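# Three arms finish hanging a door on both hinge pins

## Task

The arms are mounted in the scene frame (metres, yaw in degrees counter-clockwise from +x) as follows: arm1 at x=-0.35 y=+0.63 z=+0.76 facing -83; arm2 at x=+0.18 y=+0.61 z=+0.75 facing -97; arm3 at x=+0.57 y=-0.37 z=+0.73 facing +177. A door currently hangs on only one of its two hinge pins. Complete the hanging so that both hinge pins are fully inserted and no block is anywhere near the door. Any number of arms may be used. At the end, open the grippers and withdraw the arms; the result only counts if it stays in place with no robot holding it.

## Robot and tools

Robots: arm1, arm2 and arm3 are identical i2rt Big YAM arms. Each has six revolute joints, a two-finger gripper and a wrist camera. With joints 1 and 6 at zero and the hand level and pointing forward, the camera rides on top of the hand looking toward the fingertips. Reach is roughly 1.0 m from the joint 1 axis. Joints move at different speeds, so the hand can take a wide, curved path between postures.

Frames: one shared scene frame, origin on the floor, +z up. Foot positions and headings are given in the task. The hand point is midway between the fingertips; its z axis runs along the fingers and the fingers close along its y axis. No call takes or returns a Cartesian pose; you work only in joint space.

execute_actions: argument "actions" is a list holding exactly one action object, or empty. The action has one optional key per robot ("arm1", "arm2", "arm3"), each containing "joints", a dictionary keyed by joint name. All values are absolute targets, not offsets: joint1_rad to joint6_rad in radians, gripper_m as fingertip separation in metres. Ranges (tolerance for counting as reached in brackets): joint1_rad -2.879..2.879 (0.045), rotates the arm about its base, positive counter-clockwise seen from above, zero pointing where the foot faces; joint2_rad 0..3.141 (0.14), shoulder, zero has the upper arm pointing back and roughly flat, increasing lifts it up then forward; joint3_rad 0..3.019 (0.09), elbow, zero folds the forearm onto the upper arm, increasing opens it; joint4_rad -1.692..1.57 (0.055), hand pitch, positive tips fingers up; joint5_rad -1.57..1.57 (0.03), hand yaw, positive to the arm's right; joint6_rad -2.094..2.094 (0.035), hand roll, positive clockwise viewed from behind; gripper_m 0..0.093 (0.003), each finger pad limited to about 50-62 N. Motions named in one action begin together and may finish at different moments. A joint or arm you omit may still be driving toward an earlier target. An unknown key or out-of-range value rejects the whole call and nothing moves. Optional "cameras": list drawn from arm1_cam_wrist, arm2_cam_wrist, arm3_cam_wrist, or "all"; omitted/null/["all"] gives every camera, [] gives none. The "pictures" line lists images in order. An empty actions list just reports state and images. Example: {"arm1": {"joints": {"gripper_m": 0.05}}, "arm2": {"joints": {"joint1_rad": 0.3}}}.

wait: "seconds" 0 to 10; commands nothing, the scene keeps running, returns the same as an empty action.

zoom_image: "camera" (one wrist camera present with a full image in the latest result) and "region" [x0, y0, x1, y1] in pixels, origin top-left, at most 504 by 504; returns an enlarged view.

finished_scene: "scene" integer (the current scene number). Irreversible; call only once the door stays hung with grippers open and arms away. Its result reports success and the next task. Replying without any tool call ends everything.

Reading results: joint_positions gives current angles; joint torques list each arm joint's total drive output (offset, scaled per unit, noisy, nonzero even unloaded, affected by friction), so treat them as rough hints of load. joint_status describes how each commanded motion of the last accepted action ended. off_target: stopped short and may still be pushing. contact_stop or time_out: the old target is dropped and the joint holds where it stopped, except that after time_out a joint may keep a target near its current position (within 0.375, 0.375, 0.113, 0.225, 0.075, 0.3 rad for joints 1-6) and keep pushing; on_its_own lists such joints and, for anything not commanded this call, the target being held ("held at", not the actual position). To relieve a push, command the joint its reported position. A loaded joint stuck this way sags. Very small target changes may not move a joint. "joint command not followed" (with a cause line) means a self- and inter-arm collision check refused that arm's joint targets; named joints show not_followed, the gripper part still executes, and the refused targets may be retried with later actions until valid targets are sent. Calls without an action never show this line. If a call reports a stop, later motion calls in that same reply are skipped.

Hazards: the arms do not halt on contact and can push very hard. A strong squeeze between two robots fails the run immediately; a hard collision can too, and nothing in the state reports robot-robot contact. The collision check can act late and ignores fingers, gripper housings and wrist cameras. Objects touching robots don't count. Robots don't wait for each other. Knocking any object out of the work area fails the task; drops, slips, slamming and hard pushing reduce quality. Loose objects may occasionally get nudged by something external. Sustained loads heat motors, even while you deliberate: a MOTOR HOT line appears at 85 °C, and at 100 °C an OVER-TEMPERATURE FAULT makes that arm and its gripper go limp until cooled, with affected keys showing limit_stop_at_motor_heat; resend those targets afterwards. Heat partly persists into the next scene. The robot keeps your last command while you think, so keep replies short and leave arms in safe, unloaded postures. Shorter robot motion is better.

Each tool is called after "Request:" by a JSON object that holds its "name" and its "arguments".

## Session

Request:
{"name": "execute_actions", "arguments": {"actions": []}}

Scene clock: 0.00 s.
Joint torques (N m, as the arm reports them, + toward a larger angle): no reading
arm1.joint_positions: joint1_rad=-0.045 joint2_rad=+0.402 joint3_rad=+1.341 joint4_rad=-1.331 joint5_rad=-0.305 joint6_rad=-0.315 gripper_m=+0.095
arm1.joint_status: not commanded
arm1.hand: x=-0.2869 y=+0.4900 z=+1.3223 quat_wxyz=(-0.442, -0.385, -0.730, +0.352) (m; scene frame)
arm2.joint_positions: joint1_rad=+0.081 joint2_rad=+0.426 joint3_rad=+1.486 joint4_rad=-1.455 joint5_rad=-0.031 joint6_rad=-0.119 gripper_m=+0.095
arm2.joint_status: not commanded
arm2.hand: x=+0.1828 y=+0.4887 z=+1.3335 quat_wxyz=(-0.367, -0.560, -0.619, +0.411) (m; scene frame)
arm3.joint_positions: joint1_rad=-0.696 joint2_rad=+0.447 joint3_rad=+1.516 joint4_rad=-1.250 joint5_rad=+0.221 joint6_rad=+0.202 gripper_m=+0.095
arm3.joint_status: not commanded
arm3.hand: x=+0.5066 y=-0.2522 z=+1.3792 quat_wxyz=(-0.253, +0.642, -0.414, -0.593) (m; scene frame)
pictures: arm1_cam_wrist, arm2_cam_wrist, arm3_cam_wrist
Images, in order (width x height): arm1_cam_wrist 616x616, arm2_cam_wrist 616x616, arm3_cam_wrist 616x616.

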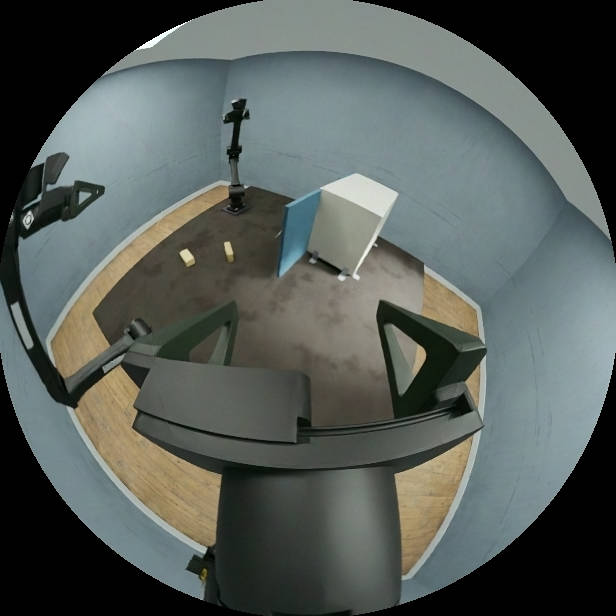

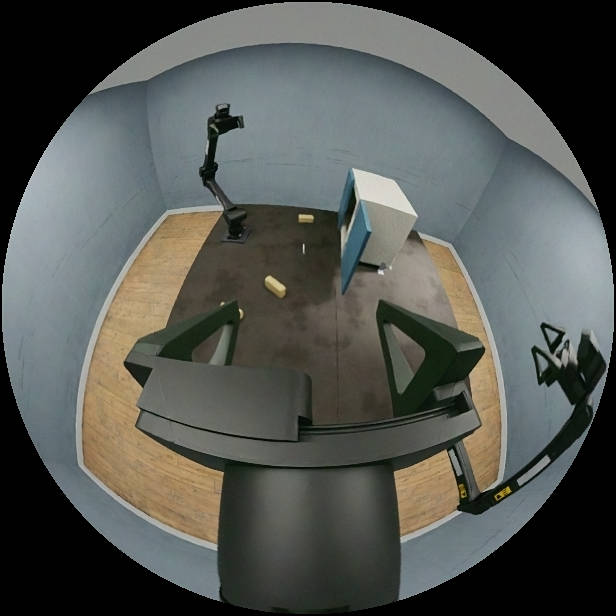

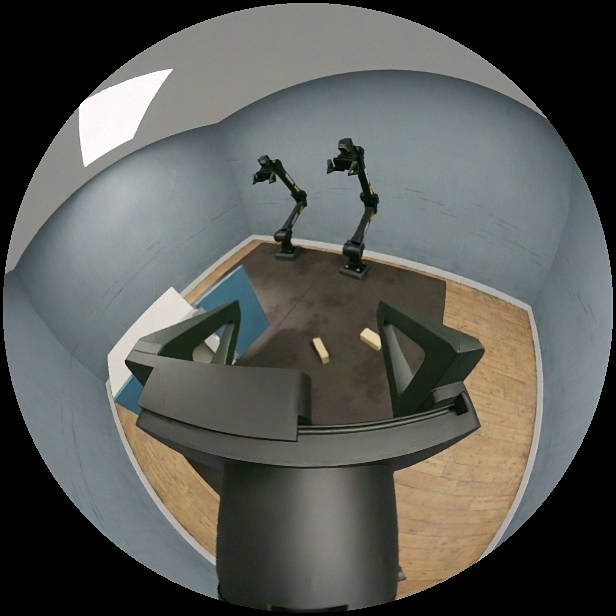

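Request:
{"name": "execute_actions", "arguments": {"actions": [{"arm3":{"joints":{"joint1_rad":-0.05,"joint2_rad":1.0,"joint3_rad":0.9,"joint4_rad":-0.3,"joint5_rad":0,"joint6_rad":0}},"arm2":{"joints":{"joint1_rad":-0.2,"joint2_rad":1.5,"joint3_rad":0.57,"joint4_rad":1.0,"joint5_rad":0,"joint6_rad":0}},"arm1":{"joints":{"joint1_rad":-0.4}}}], "cameras": ["arm3_cam_wrist","arm2_cam_wrist"]}}

Scene clock: 10.03 s.
Joint torques (N m, as the arm reports them, + toward a larger angle): arm1=[-0.86  5.37  8.35  1.8  -0.1  -0.03] | arm2=[ -0.62 -10.76   6.62   3.41   0.16   0.15] | arm3=[-1.31 -5.43 13.11  2.65  0.11 -0.05]
arm1.joint_positions: joint1_rad=-0.389 joint2_rad=+0.402 joint3_rad=+1.341 joint4_rad=-1.331 joint5_rad=-0.305 joint6_rad=-0.315 gripper_m=+0.095
arm1.joint_status: all done
arm1.hand: x=-0.3381 y=+0.4770 z=+1.3221 quat_wxyz=(-0.375, -0.504, -0.654, +0.422) (m; scene frame)
arm2.joint_positions: joint1_rad=-0.197 joint2_rad=+1.487 joint3_rad=+0.571 joint4_rad=+0.974 joint5_rad=-0.002 joint6_rad=-0.011 gripper_m=+0.095
arm2.joint_status: all done
arm2.hand: x=+0.0147 y=+0.1016 z=+0.9671 quat_wxyz=(-0.421, -0.555, -0.409, +0.589) (m; scene frame)
arm3.joint_positions: joint1_rad=-0.052 joint2_rad=+0.994 joint3_rad=+0.875 joint4_rad=-0.317 joint5_rad=+0.000 joint6_rad=+0.011 gripper_m=+0.095
arm3.joint_status: all done
arm3.hand: x=+0.1017 y=-0.3170 z=+1.0720 quat_wxyz=(-0.027, +0.839, -0.050, -0.541) (m; scene frame)
pictures: arm2_cam_wrist, arm3_cam_wrist
Images, in order (width x height): arm2_cam_wrist 616x616, arm3_cam_wrist 616x616.

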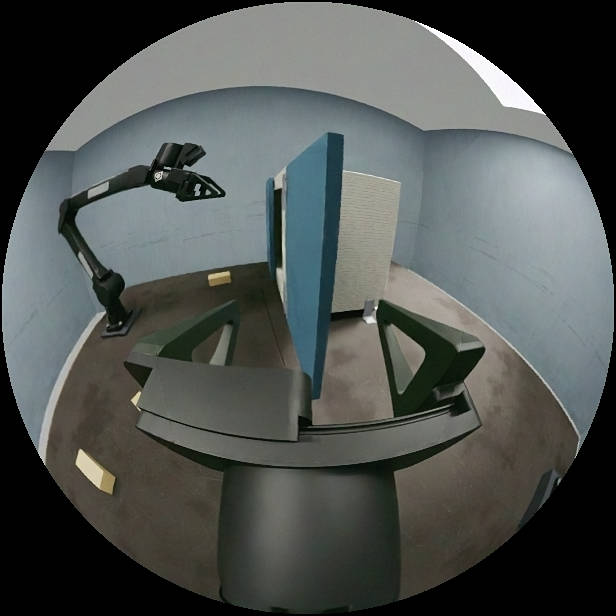

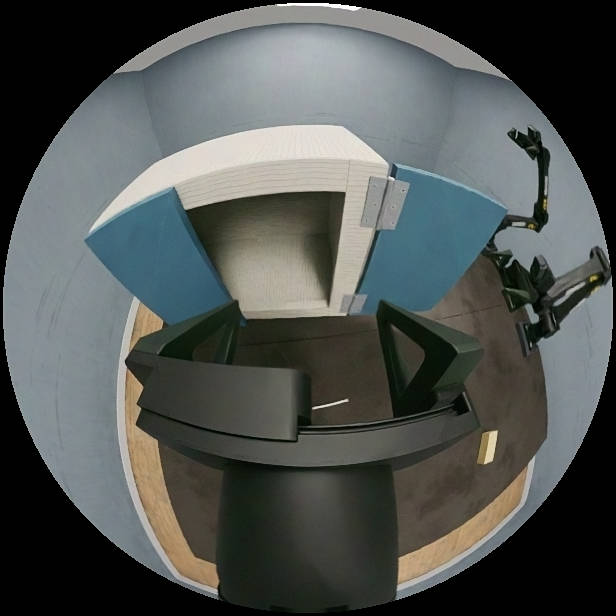

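Request:
{"name": "zoom_image", "arguments": {"camera": "arm3_cam_wrist", "region": [320, 160, 430, 320]}}

Request:
{"name": "zoom_image", "arguments": {"camera": "arm3_cam_wrist", "region": [300, 380, 370, 430]}}

Region (320, 160, 430, 320) of arm3_cam_wrist's 616x616 image, scaled by 3.150, with more detail than that image has; it fills the left 346 columns of this view, and the rest is white.

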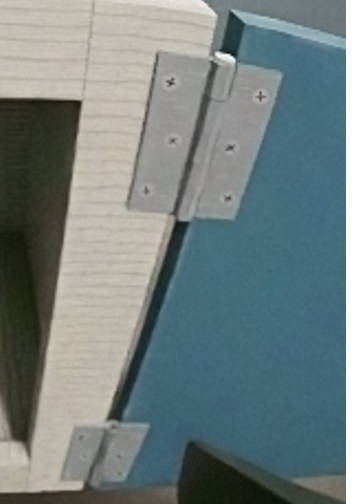

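Region (300, 380, 370, 430) of arm3_cam_wrist's 616x616 image, scaled by 7.200, with more detail than that image has; it fills the top 360 rows of this view, and the rest is white.

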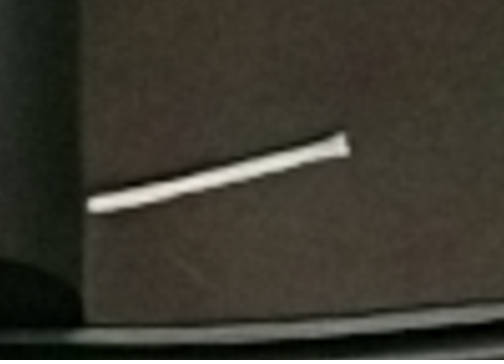

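Request:
{"name": "execute_actions", "arguments": {"actions": [{"arm3":{"joints":{"joint1_rad":-0.215,"joint2_rad":1.575,"joint3_rad":0.995,"joint4_rad":-0.985,"joint6_rad":1.218,"gripper_m":0.035}},"arm2":{"joints":{"joint1_rad":-0.43,"joint5_rad":-0.6,"joint4_rad":0.865,"gripper_m":0.07}}}], "cameras": ["arm3_cam_wrist"]}}

Scene clock: 45.70 s.
Joint torques (N m, as the arm reports them, + toward a larger angle): arm1=[-0.95  5.45  8.38  1.79 -0.1  -0.03] | arm2=[ -0.02 -10.84   6.57   1.6   -0.07   0.13] | arm3=[ -1.21 -11.65   9.22   0.1    0.2    0.12]
arm1.joint_positions: joint1_rad=-0.389 joint2_rad=+0.402 joint3_rad=+1.341 joint4_rad=-1.331 joint5_rad=-0.305 joint6_rad=-0.315 gripper_m=+0.095
arm1.joint_status: not commanded
arm1.hand: x=-0.3381 y=+0.4770 z=+1.3221 quat_wxyz=(-0.375, -0.504, -0.654, +0.422) (m; scene frame)
arm2.joint_positions: joint1_rad=-0.437 joint2_rad=+1.487 joint3_rad=+0.571 joint4_rad=+0.886 joint5_rad=-0.597 joint6_rad=-0.010 gripper_m=+0.070
arm2.joint_status: all done
arm2.hand: x=-0.0040 y=+0.1302 z=+0.9467 quat_wxyz=(-0.502, -0.500, -0.517, +0.480) (m; scene frame)
arm3.joint_positions: joint1_rad=-0.218 joint2_rad=+1.584 joint3_rad=+0.981 joint4_rad=-0.975 joint5_rad=+0.001 joint6_rad=+1.207 gripper_m=+0.035
arm3.joint_status: all done
arm3.hand: x=+0.1786 y=-0.2570 z=+0.7814 quat_wxyz=(+0.001, +0.738, -0.675, -0.001) (m; scene frame)
pictures: arm3_cam_wrist
Images, in order (width x height): arm3_cam_wrist 616x616.

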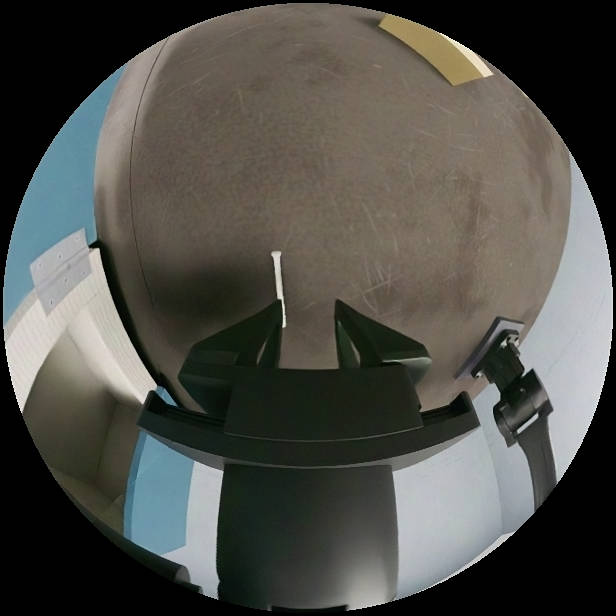

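Request:
{"name": "execute_actions", "arguments": {"actions": [{"arm3":{"joints":{"joint1_rad":-0.168,"joint2_rad":1.69,"joint3_rad":1.022,"joint4_rad":-0.885,"joint6_rad":1.263}},"arm2":{"joints":{"joint2_rad":1.68,"joint3_rad":0.84}}}], "cameras": ["arm3_cam_wrist","arm2_cam_wrist"]}}

Scene clock: 60.27 s.
Joint torques (N m, as the arm reports them, + toward a larger angle): arm1=[-0.93  5.37  8.41  1.8  -0.09 -0.03] | arm2=[  0.09 -15.7    9.01   1.62   0.04   0.13] | arm3=[ -1.16 -12.08   9.89   0.9    0.2    0.13]
arm1.joint_positions: joint1_rad=-0.389 joint2_rad=+0.402 joint3_rad=+1.341 joint4_rad=-1.331 joint5_rad=-0.305 joint6_rad=-0.315 gripper_m=+0.095
arm1.joint_status: not commanded
arm1.hand: x=-0.3381 y=+0.4770 z=+1.3221 quat_wxyz=(-0.375, -0.504, -0.654, +0.422) (m; scene frame)
arm2.joint_positions: joint1_rad=-0.437 joint2_rad=+1.675 joint3_rad=+0.810 joint4_rad=+0.881 joint5_rad=-0.599 joint6_rad=-0.010 gripper_m=+0.070
arm2.joint_status: all done
arm2.hand: x=-0.0493 y=+0.0570 z=+0.9550 quat_wxyz=(-0.506, -0.483, -0.514, +0.496) (m; scene frame)
arm3.joint_positions: joint1_rad=-0.172 joint2_rad=+1.693 joint3_rad=+0.992 joint4_rad=-0.895 joint5_rad=+0.001 joint6_rad=+1.252 gripper_m=+0.035
arm3.joint_status: all done
arm3.hand: x=+0.1600 y=-0.2721 z=+0.7420 quat_wxyz=(-0.004, +0.738, -0.675, +0.006) (m; scene frame)
pictures: arm2_cam_wrist, arm3_cam_wrist
Images, in order (width x height): arm2_cam_wrist 616x616, arm3_cam_wrist 616x616.

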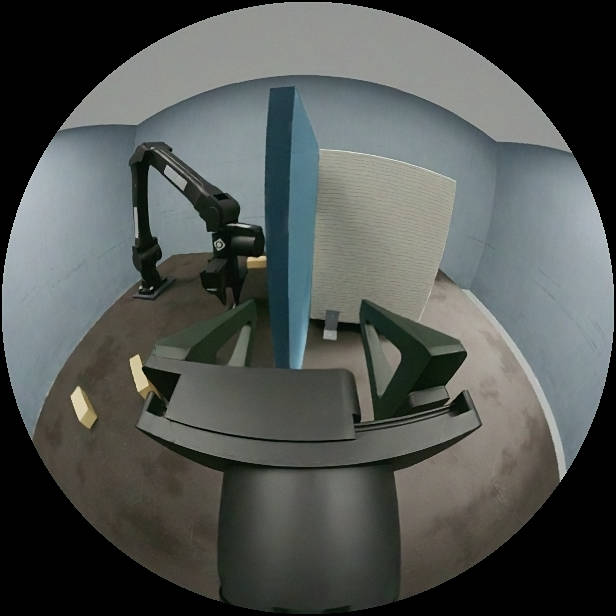

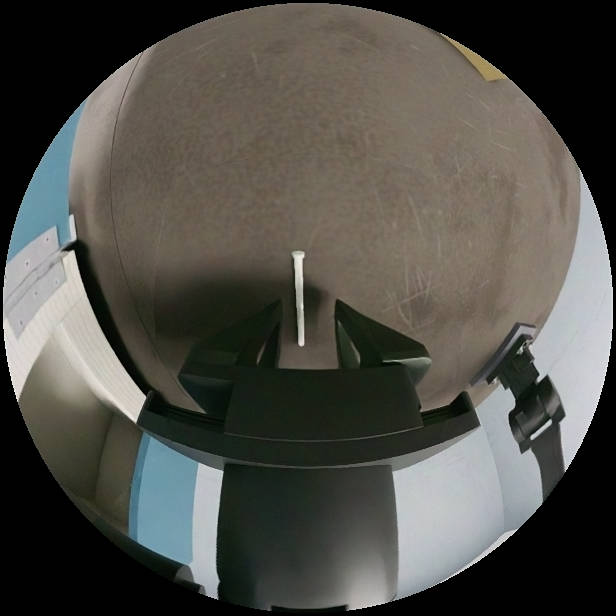

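Request:
{"name": "execute_actions", "arguments": {"actions": [{"arm3":{"joints":{"joint2_rad":1.742,"joint4_rad":-0.845}},"arm2":{"joints":{"joint1_rad":-0.362,"joint2_rad":1.705,"joint3_rad":0.875,"joint4_rad":0.85,"joint5_rad":-0.467}}}], "cameras": ["arm3_cam_wrist","arm2_cam_wrist"]}}

Scene clock: 77.57 s.
Joint torques (N m, as the arm reports them, + toward a larger angle): arm1=[-0.97  5.28  8.38  1.78 -0.1  -0.03] | arm2=[ -1.19 -13.95  10.03   1.55   0.2    0.12] | arm3=[ -1.15 -10.87   9.43   0.81   0.21   0.13]
arm1.joint_positions: joint1_rad=-0.389 joint2_rad=+0.402 joint3_rad=+1.341 joint4_rad=-1.331 joint5_rad=-0.305 joint6_rad=-0.315 gripper_m=+0.095
arm1.joint_status: not commanded
arm1.hand: x=-0.3381 y=+0.4770 z=+1.3221 quat_wxyz=(-0.375, -0.504, -0.654, +0.422) (m; scene frame)
arm2.joint_positions: joint1_rad=-0.356 joint2_rad=+1.680 joint3_rad=+0.832 joint4_rad=+0.870 joint5_rad=-0.469 joint6_rad=-0.010 gripper_m=+0.070
arm2.joint_status: all done
arm2.hand: x=-0.0290 y=+0.0328 z=+0.9600 quat_wxyz=(-0.495, -0.494, -0.501, +0.510) (m; scene frame)
arm3.joint_positions: joint1_rad=-0.172 joint2_rad=+1.725 joint3_rad=+0.997 joint4_rad=-0.854 joint5_rad=+0.000 joint6_rad=+1.253 gripper_m=+0.035
arm3.joint_status: all done
arm3.hand: x=+0.1519 y=-0.2703 z=+0.7302 quat_wxyz=(+0.000, +0.738, -0.675, +0.001) (m; scene frame)
pictures: arm2_cam_wrist, arm3_cam_wrist
Images, in order (width x height): arm2_cam_wrist 616x616, arm3_cam_wrist 616x616.

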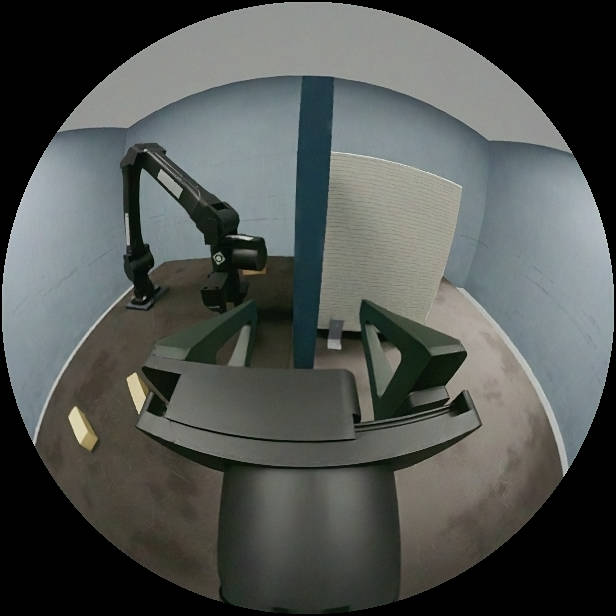

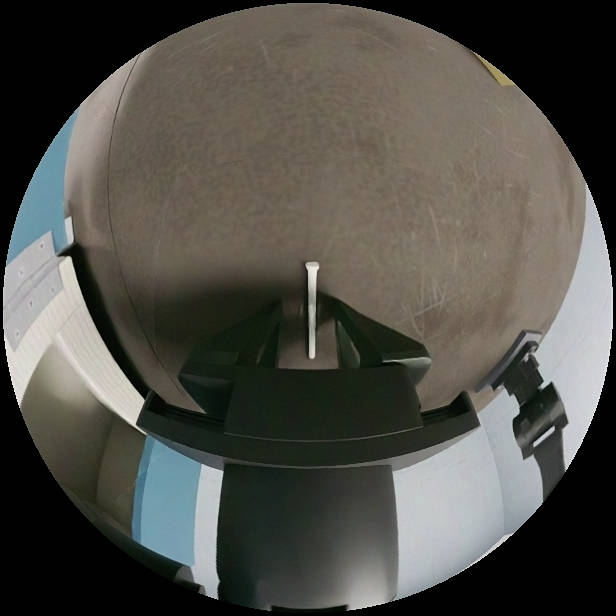

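Request:
{"name": "execute_actions", "arguments": {"actions": [{"arm3":{"joints":{"gripper_m":0.0}}}], "cameras": []}}

Request:
{"name": "execute_actions", "arguments": {"actions": [{"arm3":{"joints":{"joint2_rad":1.15,"joint1_rad":-0.2,"joint6_rad":-0.012}}}], "cameras": ["arm3_cam_wrist"]}}

Scene clock: 85.77 s.
Joint torques (N m, as the arm reports them, + toward a larger angle): arm1=[-0.87  5.35  8.37  1.82 -0.1  -0.03] | arm2=[ -0.8  -13.86  10.04   1.55   0.18   0.15] | arm3=[ -1.22 -10.91   9.39   0.83   0.22   0.13]
arm1.joint_positions: joint1_rad=-0.389 joint2_rad=+0.402 joint3_rad=+1.341 joint4_rad=-1.331 joint5_rad=-0.305 joint6_rad=-0.315 gripper_m=+0.095
arm1.joint_status: not commanded
arm1.hand: x=-0.3381 y=+0.4770 z=+1.3221 quat_wxyz=(-0.375, -0.504, -0.654, +0.422) (m; scene frame)
arm2.joint_positions: joint1_rad=-0.356 joint2_rad=+1.680 joint3_rad=+0.832 joint4_rad=+0.870 joint5_rad=-0.469 joint6_rad=-0.010 gripper_m=+0.070
arm2.joint_status: not commanded
arm2.hand: x=-0.0290 y=+0.0328 z=+0.9600 quat_wxyz=(-0.495, -0.494, -0.501, +0.510) (m; scene frame)
arm3.joint_positions: joint1_rad=-0.172 joint2_rad=+1.726 joint3_rad=+0.997 joint4_rad=-0.854 joint5_rad=+0.000 joint6_rad=+1.253 gripper_m=+0.002
arm3.joint_status: all done
arm3.hand: x=+0.1520 y=-0.2703 z=+0.7299 quat_wxyz=(+0.000, +0.738, -0.675, +0.001) (m; scene frame)
pictures: none
No camera images: the call's "cameras" was empty. Leave "cameras" out to get every camera's image.

Scene clock: 87.80 s.
Joint torques (N m, as the arm reports them, + toward a larger angle): arm1=[-0.97  5.43  8.39  1.83 -0.09 -0.03] | arm2=[ -0.87 -14.04  10.02   1.49   0.2    0.13] | arm3=[-2.25 -6.47 12.57  1.79  0.11 -0.04]
arm1.joint_positions: joint1_rad=-0.389 joint2_rad=+0.402 joint3_rad=+1.341 joint4_rad=-1.331 joint5_rad=-0.305 joint6_rad=-0.315 gripper_m=+0.095
arm1.joint_status: not commanded
arm1.hand: x=-0.3381 y=+0.4770 z=+1.3221 quat_wxyz=(-0.375, -0.504, -0.654, +0.422) (m; scene frame)
arm2.joint_positions: joint1_rad=-0.356 joint2_rad=+1.680 joint3_rad=+0.832 joint4_rad=+0.870 joint5_rad=-0.469 joint6_rad=-0.010 gripper_m=+0.070
arm2.joint_status: not commanded
arm2.hand: x=-0.0290 y=+0.0328 z=+0.9600 quat_wxyz=(-0.495, -0.494, -0.501, +0.510) (m; scene frame)
arm3.joint_positions: joint1_rad=-0.192 joint2_rad=+1.140 joint3_rad=+0.997 joint4_rad=-0.854 joint5_rad=+0.000 joint6_rad=+0.000 gripper_m=+0.002
arm3.joint_status: all done
arm3.hand: x=+0.1492 y=-0.2606 z=+0.9780 quat_wxyz=(-0.036, +0.950, -0.119, -0.286) (m; scene frame)
pictures: arm3_cam_wrist
Images, in order (width x height): arm3_cam_wrist 616x616.

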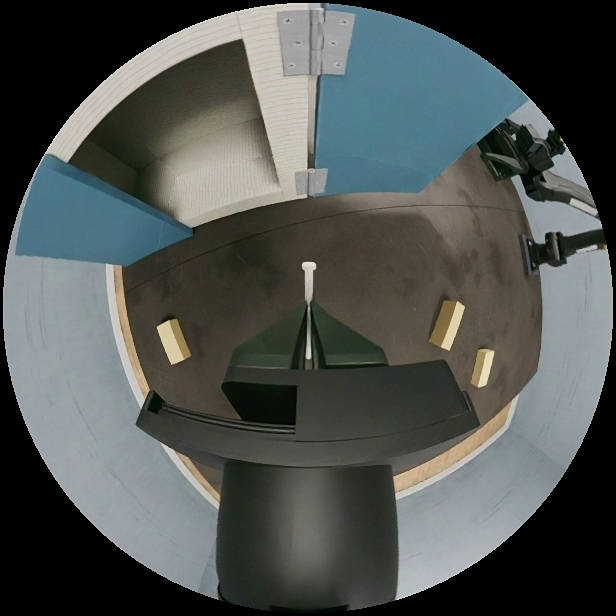

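Request:
{"name": "execute_actions", "arguments": {"actions": [{"arm3":{"joints":{"joint1_rad":-0.207,"joint3_rad":0.725,"joint4_rad":0.965}}}], "cameras": []}}

Request:
{"name": "execute_actions", "arguments": {"actions": [{"arm3":{"joints":{"joint2_rad":1.70}}}], "cameras": ["arm3_cam_wrist"]}}

Scene clock: 102.70 s.
Joint torques (N m, as the arm reports them, + toward a larger angle): arm1=[-0.87  5.39  8.39  1.79 -0.09 -0.03] | arm2=[ -0.88 -13.95   9.98   1.45   0.21   0.11] | arm3=[-2.63 -6.96 11.53  2.31  0.1  -0.05]
arm1.joint_positions: joint1_rad=-0.389 joint2_rad=+0.402 joint3_rad=+1.341 joint4_rad=-1.331 joint5_rad=-0.305 joint6_rad=-0.315 gripper_m=+0.095
arm1.joint_status: not commanded
arm1.hand: x=-0.3381 y=+0.4770 z=+1.3221 quat_wxyz=(-0.375, -0.504, -0.654, +0.422) (m; scene frame)
arm2.joint_positions: joint1_rad=-0.356 joint2_rad=+1.680 joint3_rad=+0.832 joint4_rad=+0.870 joint5_rad=-0.469 joint6_rad=-0.010 gripper_m=+0.070
arm2.joint_status: not commanded
arm2.hand: x=-0.0290 y=+0.0328 z=+0.9600 quat_wxyz=(-0.495, -0.494, -0.501, +0.510) (m; scene frame)
arm3.joint_positions: joint1_rad=-0.195 joint2_rad=+1.153 joint3_rad=+0.705 joint4_rad=+0.948 joint5_rad=+0.000 joint6_rad=-0.001 gripper_m=+0.002
arm3.joint_status: all done
arm3.hand: x=+0.0996 y=-0.2465 z=+1.1930 quat_wxyz=(-0.109, +0.502, -0.064, -0.856) (m; scene frame)
pictures: none
No camera images: the call's "cameras" was empty. Leave "cameras" out to get every camera's image.

Scene clock: 103.97 s.
Joint torques (N m, as the arm reports them, + toward a larger angle): arm1=[-0.86  5.38  8.39  1.82 -0.1  -0.02] | arm2=[ -1.01 -13.9    9.91   1.53   0.19   0.13] | arm3=[ -2.52 -12.03   8.74   2.28   0.1   -0.05]
arm1.joint_positions: joint1_rad=-0.389 joint2_rad=+0.402 joint3_rad=+1.341 joint4_rad=-1.331 joint5_rad=-0.305 joint6_rad=-0.315 gripper_m=+0.095
arm1.joint_status: not commanded
arm1.hand: x=-0.3381 y=+0.4770 z=+1.3221 quat_wxyz=(-0.375, -0.504, -0.654, +0.422) (m; scene frame)
arm2.joint_positions: joint1_rad=-0.356 joint2_rad=+1.680 joint3_rad=+0.832 joint4_rad=+0.870 joint5_rad=-0.469 joint6_rad=-0.010 gripper_m=+0.070
arm2.joint_status: not commanded
arm2.hand: x=-0.0290 y=+0.0328 z=+0.9600 quat_wxyz=(-0.495, -0.494, -0.501, +0.510) (m; scene frame)
arm3.joint_positions: joint1_rad=-0.195 joint2_rad=+1.705 joint3_rad=+0.705 joint4_rad=+0.957 joint5_rad=+0.000 joint6_rad=-0.001 gripper_m=+0.002
arm3.joint_status: all done
arm3.hand: x=-0.0015 y=-0.2206 z=+0.9023 quat_wxyz=(-0.088, +0.713, -0.090, -0.690) (m; scene frame)
pictures: arm3_cam_wrist
Images, in order (width x height): arm3_cam_wrist 616x616.

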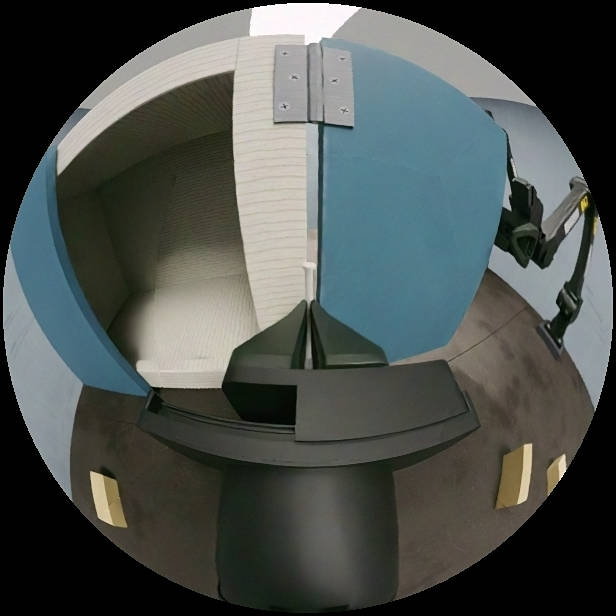

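Request:
{"name": "zoom_image", "arguments": {"camera": "arm3_cam_wrist", "region": [270, 220, 370, 375]}}

Request:
{"name": "zoom_image", "arguments": {"camera": "arm3_cam_wrist", "region": [460, 160, 580, 290]}}

Region (270, 220, 370, 375) of arm3_cam_wrist's 616x616 image, scaled by 3.252, with more detail than that image has; it fills the left 325 columns of this view, and the rest is white.

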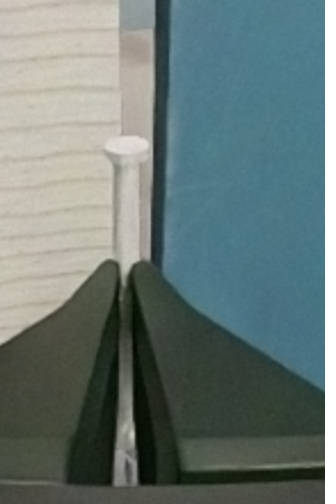

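Region (460, 160, 580, 290) of arm3_cam_wrist's 616x616 image, scaled by 3.877, with more detail than that image has; it fills the left 465 columns of this view, and the rest is white.

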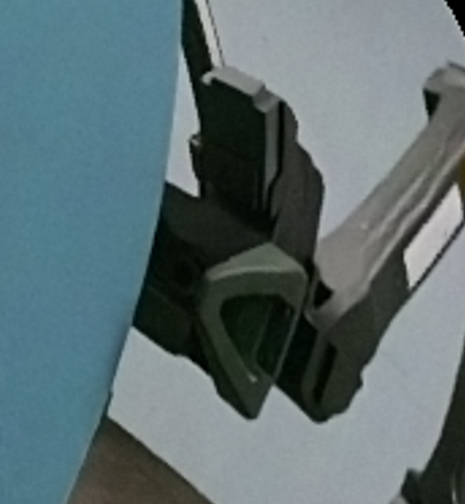

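Request:
{"name": "execute_actions", "arguments": {"actions": [{"arm3":{"joints":{"joint3_rad":0.79,"joint4_rad":0.92,"joint5_rad":0.022}},"arm2":{"joints":{"gripper_m":0.0}}}], "cameras": ["arm3_cam_wrist"]}}

Request:
{"name": "zoom_image", "arguments": {"camera": "arm3_cam_wrist", "region": [290, 330, 330, 375]}}

Scene clock: 128.83 s.
Joint torques (N m, as the arm reports them, + toward a larger angle): arm1=[-0.85  5.45  8.4   1.82 -0.09 -0.02] | arm2=[ -1.06 -14.03   9.98   1.6    0.13   0.06] | arm3=[ -2.48 -12.41   9.78   1.63   0.21  -0.04]
arm1.joint_positions: joint1_rad=-0.389 joint2_rad=+0.402 joint3_rad=+1.341 joint4_rad=-1.331 joint5_rad=-0.305 joint6_rad=-0.315 gripper_m=+0.095
arm1.joint_status: not commanded
arm1.hand: x=-0.3381 y=+0.4770 z=+1.3221 quat_wxyz=(-0.375, -0.504, -0.654, +0.422) (m; scene frame)
arm2.joint_positions: joint1_rad=-0.356 joint2_rad=+1.680 joint3_rad=+0.833 joint4_rad=+0.870 joint5_rad=-0.468 joint6_rad=-0.003 gripper_m=+0.014
arm2.joint_status: gripper_m off_target (ended at +0.014, target +0.000)
arm2.hand: x=-0.0298 y=+0.0329 z=+0.9601 quat_wxyz=(-0.497, -0.496, -0.499, +0.508) (m; scene frame)
arm3.joint_positions: joint1_rad=-0.195 joint2_rad=+1.705 joint3_rad=+0.762 joint4_rad=+0.930 joint5_rad=+0.020 joint6_rad=-0.001 gripper_m=+0.002
arm3.joint_status: all done
arm3.hand: x=-0.0179 y=-0.2126 z=+0.9220 quat_wxyz=(-0.096, +0.702, -0.096, -0.699) (m; scene frame)
pictures: arm3_cam_wrist
Images, in order (width x height): arm3_cam_wrist 616x616.

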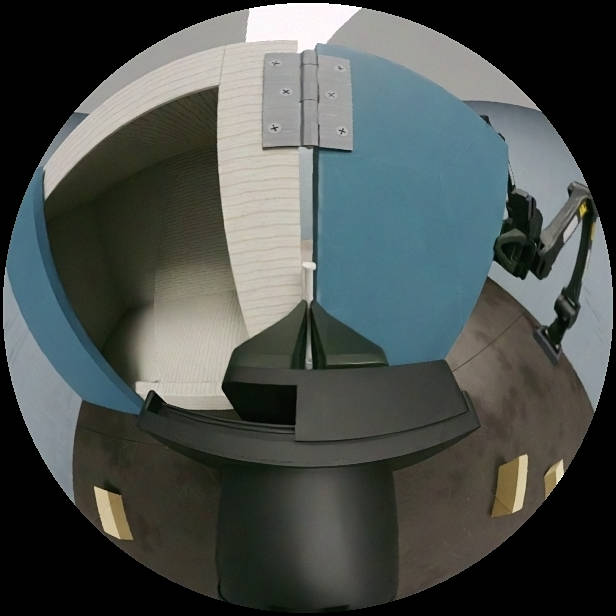

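Region (290, 330, 330, 375) of arm3_cam_wrist's 616x616 image, scaled by 11.200, with more detail than that image has.

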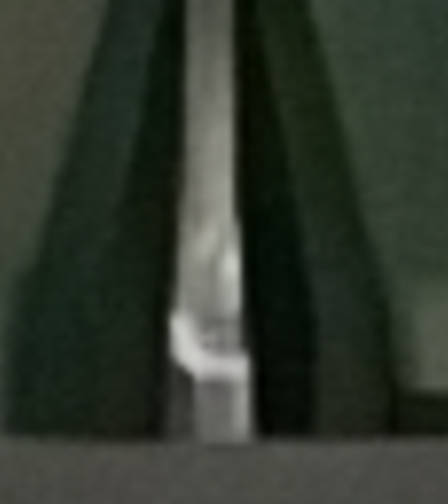

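Request:
{"name": "execute_actions", "arguments": {"actions": [{"arm3":{"joints":{"joint2_rad":1.762,"joint3_rad":0.811,"joint4_rad":0.96,"joint5_rad":0.031}},"arm2":{"joints":{"joint4_rad":0.9}}}], "cameras": ["arm3_cam_wrist"]}}

Request:
{"name": "zoom_image", "arguments": {"camera": "arm3_cam_wrist", "region": [290, 330, 330, 375]}}

Scene clock: 142.50 s.
Joint torques (N m, as the arm reports them, + toward a larger angle): arm1=[-0.94  5.41  8.39  1.84 -0.09 -0.03] | arm2=[ -0.75 -14.     9.87   3.45   0.1    0.06] | arm3=[ -2.48 -11.94   9.75   2.68   0.21  -0.05]
arm1.joint_positions: joint1_rad=-0.389 joint2_rad=+0.402 joint3_rad=+1.341 joint4_rad=-1.331 joint5_rad=-0.305 joint6_rad=-0.315 gripper_m=+0.095
arm1.joint_status: not commanded
arm1.hand: x=-0.3381 y=+0.4770 z=+1.3221 quat_wxyz=(-0.375, -0.504, -0.654, +0.422) (m; scene frame)
arm2.joint_positions: joint1_rad=-0.356 joint2_rad=+1.680 joint3_rad=+0.833 joint4_rad=+0.871 joint5_rad=-0.468 joint6_rad=-0.003 gripper_m=+0.014
arm2.joint_status: all done
arm2.hand: x=-0.0298 y=+0.0328 z=+0.9602 quat_wxyz=(-0.497, -0.496, -0.499, +0.509) (m; scene frame)
arm3.joint_positions: joint1_rad=-0.195 joint2_rad=+1.755 joint3_rad=+0.780 joint4_rad=+0.942 joint5_rad=+0.029 joint6_rad=-0.001 gripper_m=+0.002
arm3.joint_status: all done
arm3.hand: x=-0.0254 y=-0.2091 z=+0.9038 quat_wxyz=(-0.098, +0.708, -0.100, -0.692) (m; scene frame)
pictures: arm3_cam_wrist
Images, in order (width x height): arm3_cam_wrist 616x616.

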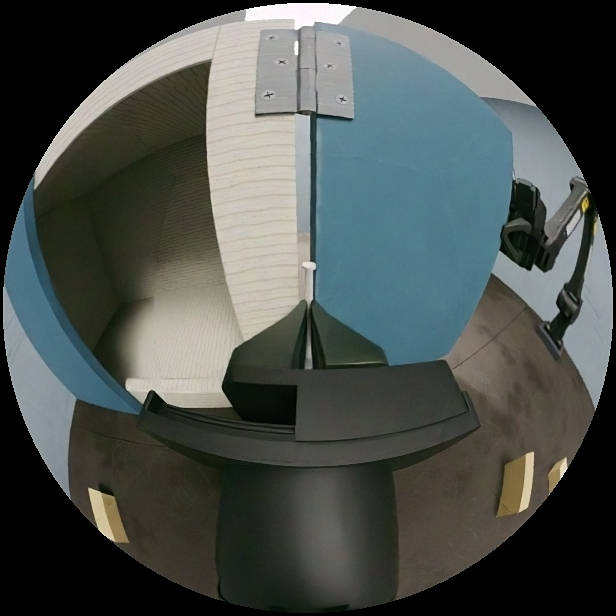

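Region (290, 330, 330, 375) of arm3_cam_wrist's 616x616 image, scaled by 11.200, with more detail than that image has.

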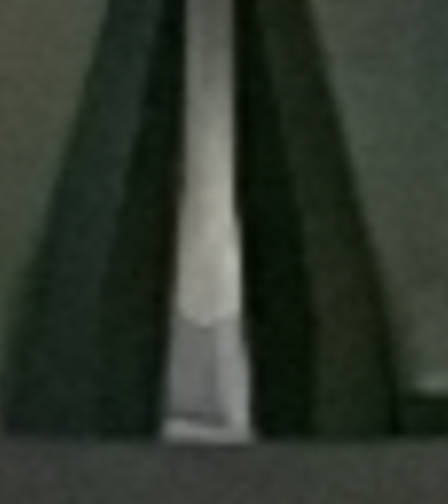

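Request:
{"name": "execute_actions", "arguments": {"actions": []}}

Request:
{"name": "zoom_image", "arguments": {"camera": "arm3_cam_wrist", "region": [280, 320, 340, 385]}}

Scene clock: 166.43 s.
Joint torques (N m, as the arm reports them, + toward a larger angle): arm1=[-0.91  5.4   8.41  1.81 -0.09 -0.02] | arm2=[ -1.14 -14.16  10.03   3.5    0.13   0.04] | arm3=[ -2.57 -11.88   9.81   2.68   0.21  -0.05]
arm1.joint_positions: joint1_rad=-0.389 joint2_rad=+0.402 joint3_rad=+1.341 joint4_rad=-1.331 joint5_rad=-0.305 joint6_rad=-0.315 gripper_m=+0.095
arm1.joint_status: not commanded
arm1.hand: x=-0.3381 y=+0.4770 z=+1.3221 quat_wxyz=(-0.375, -0.504, -0.654, +0.422) (m; scene frame)
arm2.joint_positions: joint1_rad=-0.356 joint2_rad=+1.680 joint3_rad=+0.833 joint4_rad=+0.871 joint5_rad=-0.468 joint6_rad=-0.003 gripper_m=+0.014
arm2.joint_status: all done
arm2.hand: x=-0.0298 y=+0.0328 z=+0.9602 quat_wxyz=(-0.497, -0.496, -0.499, +0.509) (m; scene frame)
arm3.joint_positions: joint1_rad=-0.195 joint2_rad=+1.755 joint3_rad=+0.780 joint4_rad=+0.942 joint5_rad=+0.029 joint6_rad=-0.001 gripper_m=+0.002
arm3.joint_status: all done
arm3.hand: x=-0.0254 y=-0.2091 z=+0.9038 quat_wxyz=(-0.098, +0.708, -0.100, -0.692) (m; scene frame)
pictures: arm1_cam_wrist, arm2_cam_wrist, arm3_cam_wrist
Images, in order (width x height): arm1_cam_wrist 616x616, arm2_cam_wrist 616x616, arm3_cam_wrist 616x616.

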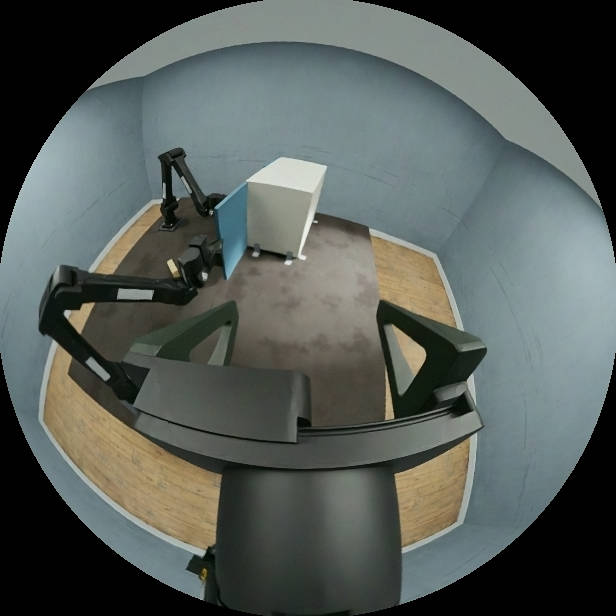

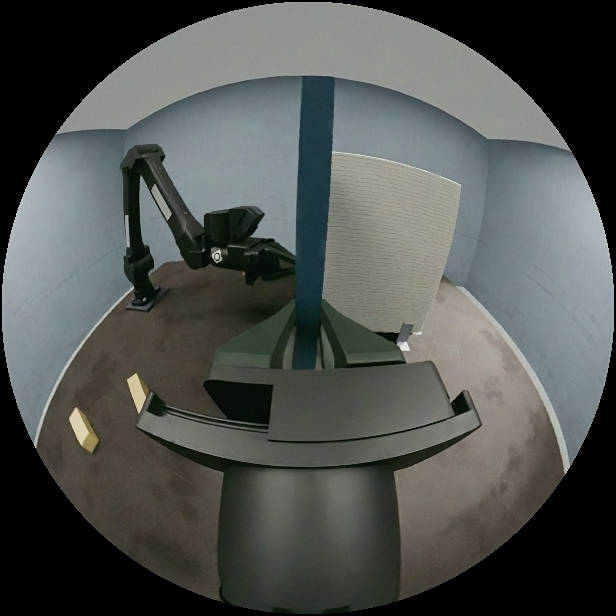

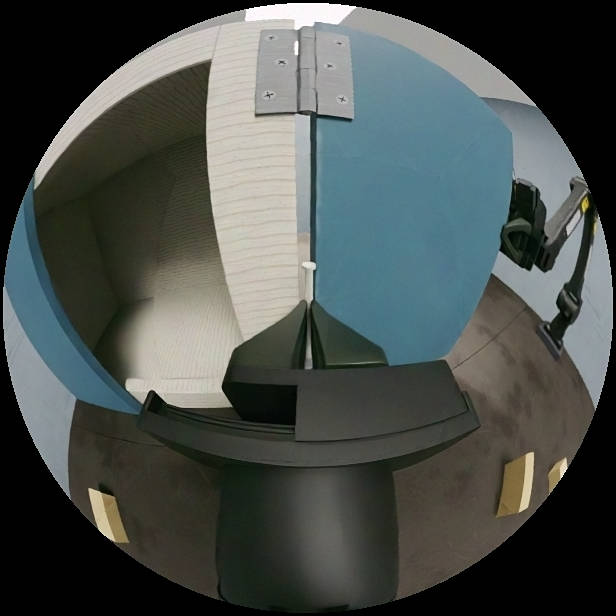

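Region (280, 320, 340, 385) of arm3_cam_wrist's 616x616 image, scaled by 7.754, with more detail than that image has; it fills the left 465 columns of this view, and the rest is white.

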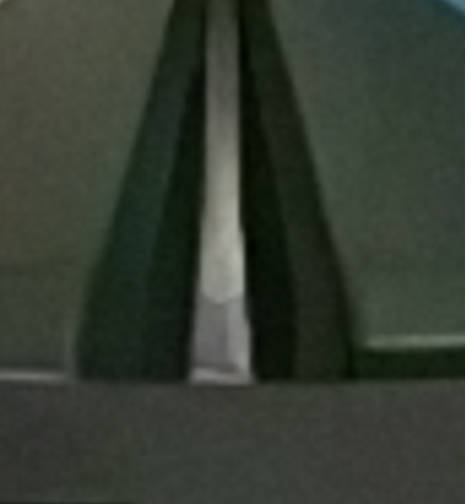

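Request:
{"name": "execute_actions", "arguments": {"actions": [{"arm3":{"joints":{"joint3_rad":0.823,"joint4_rad":0.95}}}], "cameras": ["arm3_cam_wrist"]}}

Request:
{"name": "zoom_image", "arguments": {"camera": "arm3_cam_wrist", "region": [280, 320, 340, 385]}}

Scene clock: 173.23 s.
Joint torques (N m, as the arm reports them, + toward a larger angle): arm1=[-1.02  5.45  8.39  1.78 -0.09 -0.03] | arm2=[ -0.69 -14.14  10.06   3.54   0.11   0.03] | arm3=[ -2.51 -11.87  10.24   2.3    0.2   -0.04]
arm1.joint_positions: joint1_rad=-0.389 joint2_rad=+0.402 joint3_rad=+1.341 joint4_rad=-1.331 joint5_rad=-0.305 joint6_rad=-0.315 gripper_m=+0.095
arm1.joint_status: not commanded
arm1.hand: x=-0.3381 y=+0.4770 z=+1.3221 quat_wxyz=(-0.375, -0.504, -0.654, +0.422) (m; scene frame)
arm2.joint_positions: joint1_rad=-0.356 joint2_rad=+1.680 joint3_rad=+0.833 joint4_rad=+0.871 joint5_rad=-0.468 joint6_rad=-0.003 gripper_m=+0.014
arm2.joint_status: not commanded
arm2.hand: x=-0.0298 y=+0.0328 z=+0.9602 quat_wxyz=(-0.497, -0.496, -0.499, +0.509) (m; scene frame)
arm3.joint_positions: joint1_rad=-0.195 joint2_rad=+1.755 joint3_rad=+0.787 joint4_rad=+0.942 joint5_rad=+0.029 joint6_rad=-0.001 gripper_m=+0.002
arm3.joint_status: all done
arm3.hand: x=-0.0277 y=-0.2085 z=+0.9072 quat_wxyz=(-0.099, +0.706, -0.100, -0.695) (m; scene frame)
pictures: arm3_cam_wrist
Images, in order (width x height): arm3_cam_wrist 616x616.

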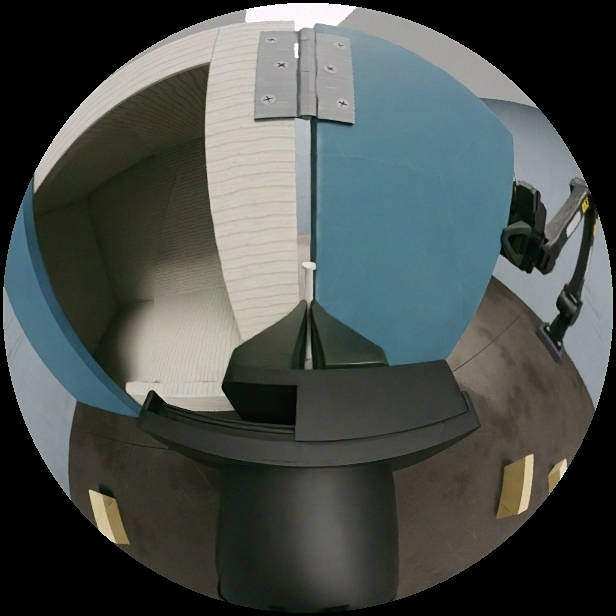

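Region (280, 320, 340, 385) of arm3_cam_wrist's 616x616 image, scaled by 7.754, with more detail than that image has; it fills the left 465 columns of this view, and the rest is white.

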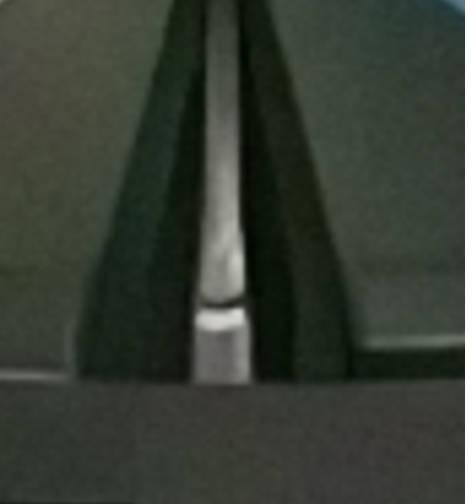

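Request:
{"name": "execute_actions", "arguments": {"actions": [{"arm3":{"joints":{"joint2_rad":1.79,"joint4_rad":0.978}}}], "cameras": ["arm3_cam_wrist"]}}

Request:
{"name": "zoom_image", "arguments": {"camera": "arm3_cam_wrist", "region": [280, 320, 340, 385]}}

Scene clock: 182.17 s.
Joint torques (N m, as the arm reports them, + toward a larger angle): arm1=[-0.97  5.32  8.4   1.79 -0.11 -0.03] | arm2=[ -1.09 -13.93   9.92   3.45   0.11   0.05] | arm3=[ -2.54 -11.57   9.9    2.67   0.21  -0.05]
arm1.joint_positions: joint1_rad=-0.389 joint2_rad=+0.402 joint3_rad=+1.341 joint4_rad=-1.331 joint5_rad=-0.305 joint6_rad=-0.315 gripper_m=+0.095
arm1.joint_status: not commanded
arm1.hand: x=-0.3381 y=+0.4770 z=+1.3221 quat_wxyz=(-0.375, -0.504, -0.654, +0.422) (m; scene frame)
arm2.joint_positions: joint1_rad=-0.356 joint2_rad=+1.680 joint3_rad=+0.833 joint4_rad=+0.871 joint5_rad=-0.468 joint6_rad=-0.003 gripper_m=+0.014
arm2.joint_status: not commanded
arm2.hand: x=-0.0298 y=+0.0328 z=+0.9602 quat_wxyz=(-0.497, -0.496, -0.499, +0.509) (m; scene frame)
arm3.joint_positions: joint1_rad=-0.195 joint2_rad=+1.776 joint3_rad=+0.789 joint4_rad=+0.960 joint5_rad=+0.029 joint6_rad=-0.001 gripper_m=+0.002
arm3.joint_status: all done
arm3.hand: x=-0.0292 y=-0.2081 z=+0.8995 quat_wxyz=(-0.099, +0.706, -0.100, -0.694) (m; scene frame)
pictures: arm3_cam_wrist
Images, in order (width x height): arm3_cam_wrist 616x616.

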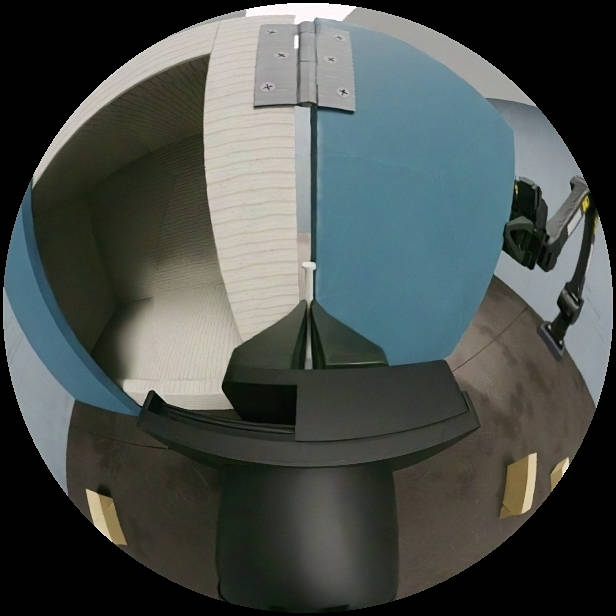

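Region (280, 320, 340, 385) of arm3_cam_wrist's 616x616 image, scaled by 7.754, with more detail than that image has; it fills the left 465 columns of this view, and the rest is white.

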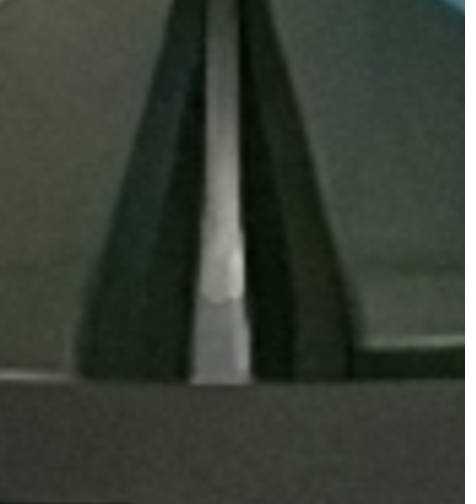

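Request:
{"name": "execute_actions", "arguments": {"actions": [{"arm3":{"joints":{"joint3_rad":0.833,"joint4_rad":0.97}}}], "cameras": ["arm3_cam_wrist"]}}

Request:
{"name": "zoom_image", "arguments": {"camera": "arm3_cam_wrist", "region": [280, 320, 340, 385]}}

Scene clock: 196.97 s.
Joint torques (N m, as the arm reports them, + toward a larger angle): arm1=[-0.91  5.47  8.41  1.8  -0.1  -0.04] | arm2=[ -1.01 -14.02   9.97   3.45   0.12   0.07] | arm3=[ -2.41 -11.74  10.15   2.39   0.21  -0.04]
arm1.joint_positions: joint1_rad=-0.389 joint2_rad=+0.402 joint3_rad=+1.341 joint4_rad=-1.331 joint5_rad=-0.305 joint6_rad=-0.315 gripper_m=+0.095
arm1.joint_status: not commanded
arm1.hand: x=-0.3381 y=+0.4770 z=+1.3221 quat_wxyz=(-0.375, -0.504, -0.654, +0.422) (m; scene frame)
arm2.joint_positions: joint1_rad=-0.356 joint2_rad=+1.680 joint3_rad=+0.833 joint4_rad=+0.871 joint5_rad=-0.468 joint6_rad=-0.003 gripper_m=+0.014
arm2.joint_status: not commanded
arm2.hand: x=-0.0298 y=+0.0328 z=+0.9602 quat_wxyz=(-0.497, -0.496, -0.499, +0.509) (m; scene frame)
arm3.joint_positions: joint1_rad=-0.195 joint2_rad=+1.776 joint3_rad=+0.797 joint4_rad=+0.960 joint5_rad=+0.029 joint6_rad=-0.001 gripper_m=+0.002
arm3.joint_status: all done
arm3.hand: x=-0.0318 y=-0.2074 z=+0.9033 quat_wxyz=(-0.099, +0.703, -0.099, -0.697) (m; scene frame)
pictures: arm3_cam_wrist
Images, in order (width x height): arm3_cam_wrist 616x616.

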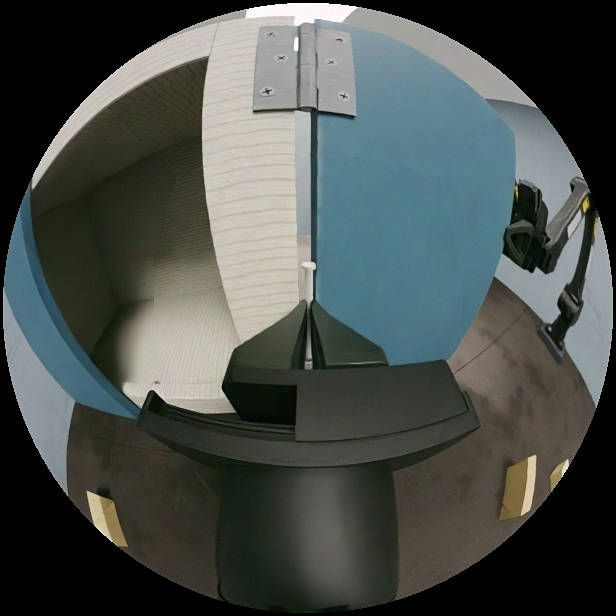

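Region (280, 320, 340, 385) of arm3_cam_wrist's 616x616 image, scaled by 7.754, with more detail than that image has; it fills the left 465 columns of this view, and the rest is white.

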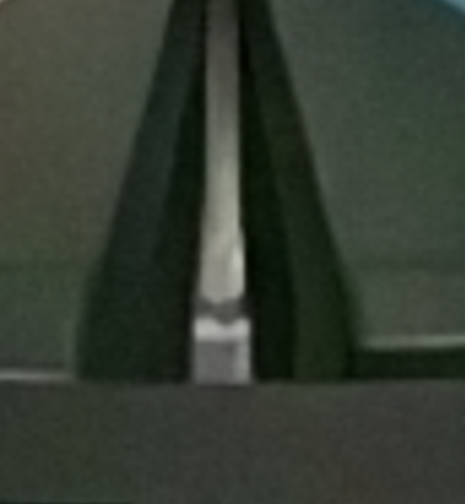

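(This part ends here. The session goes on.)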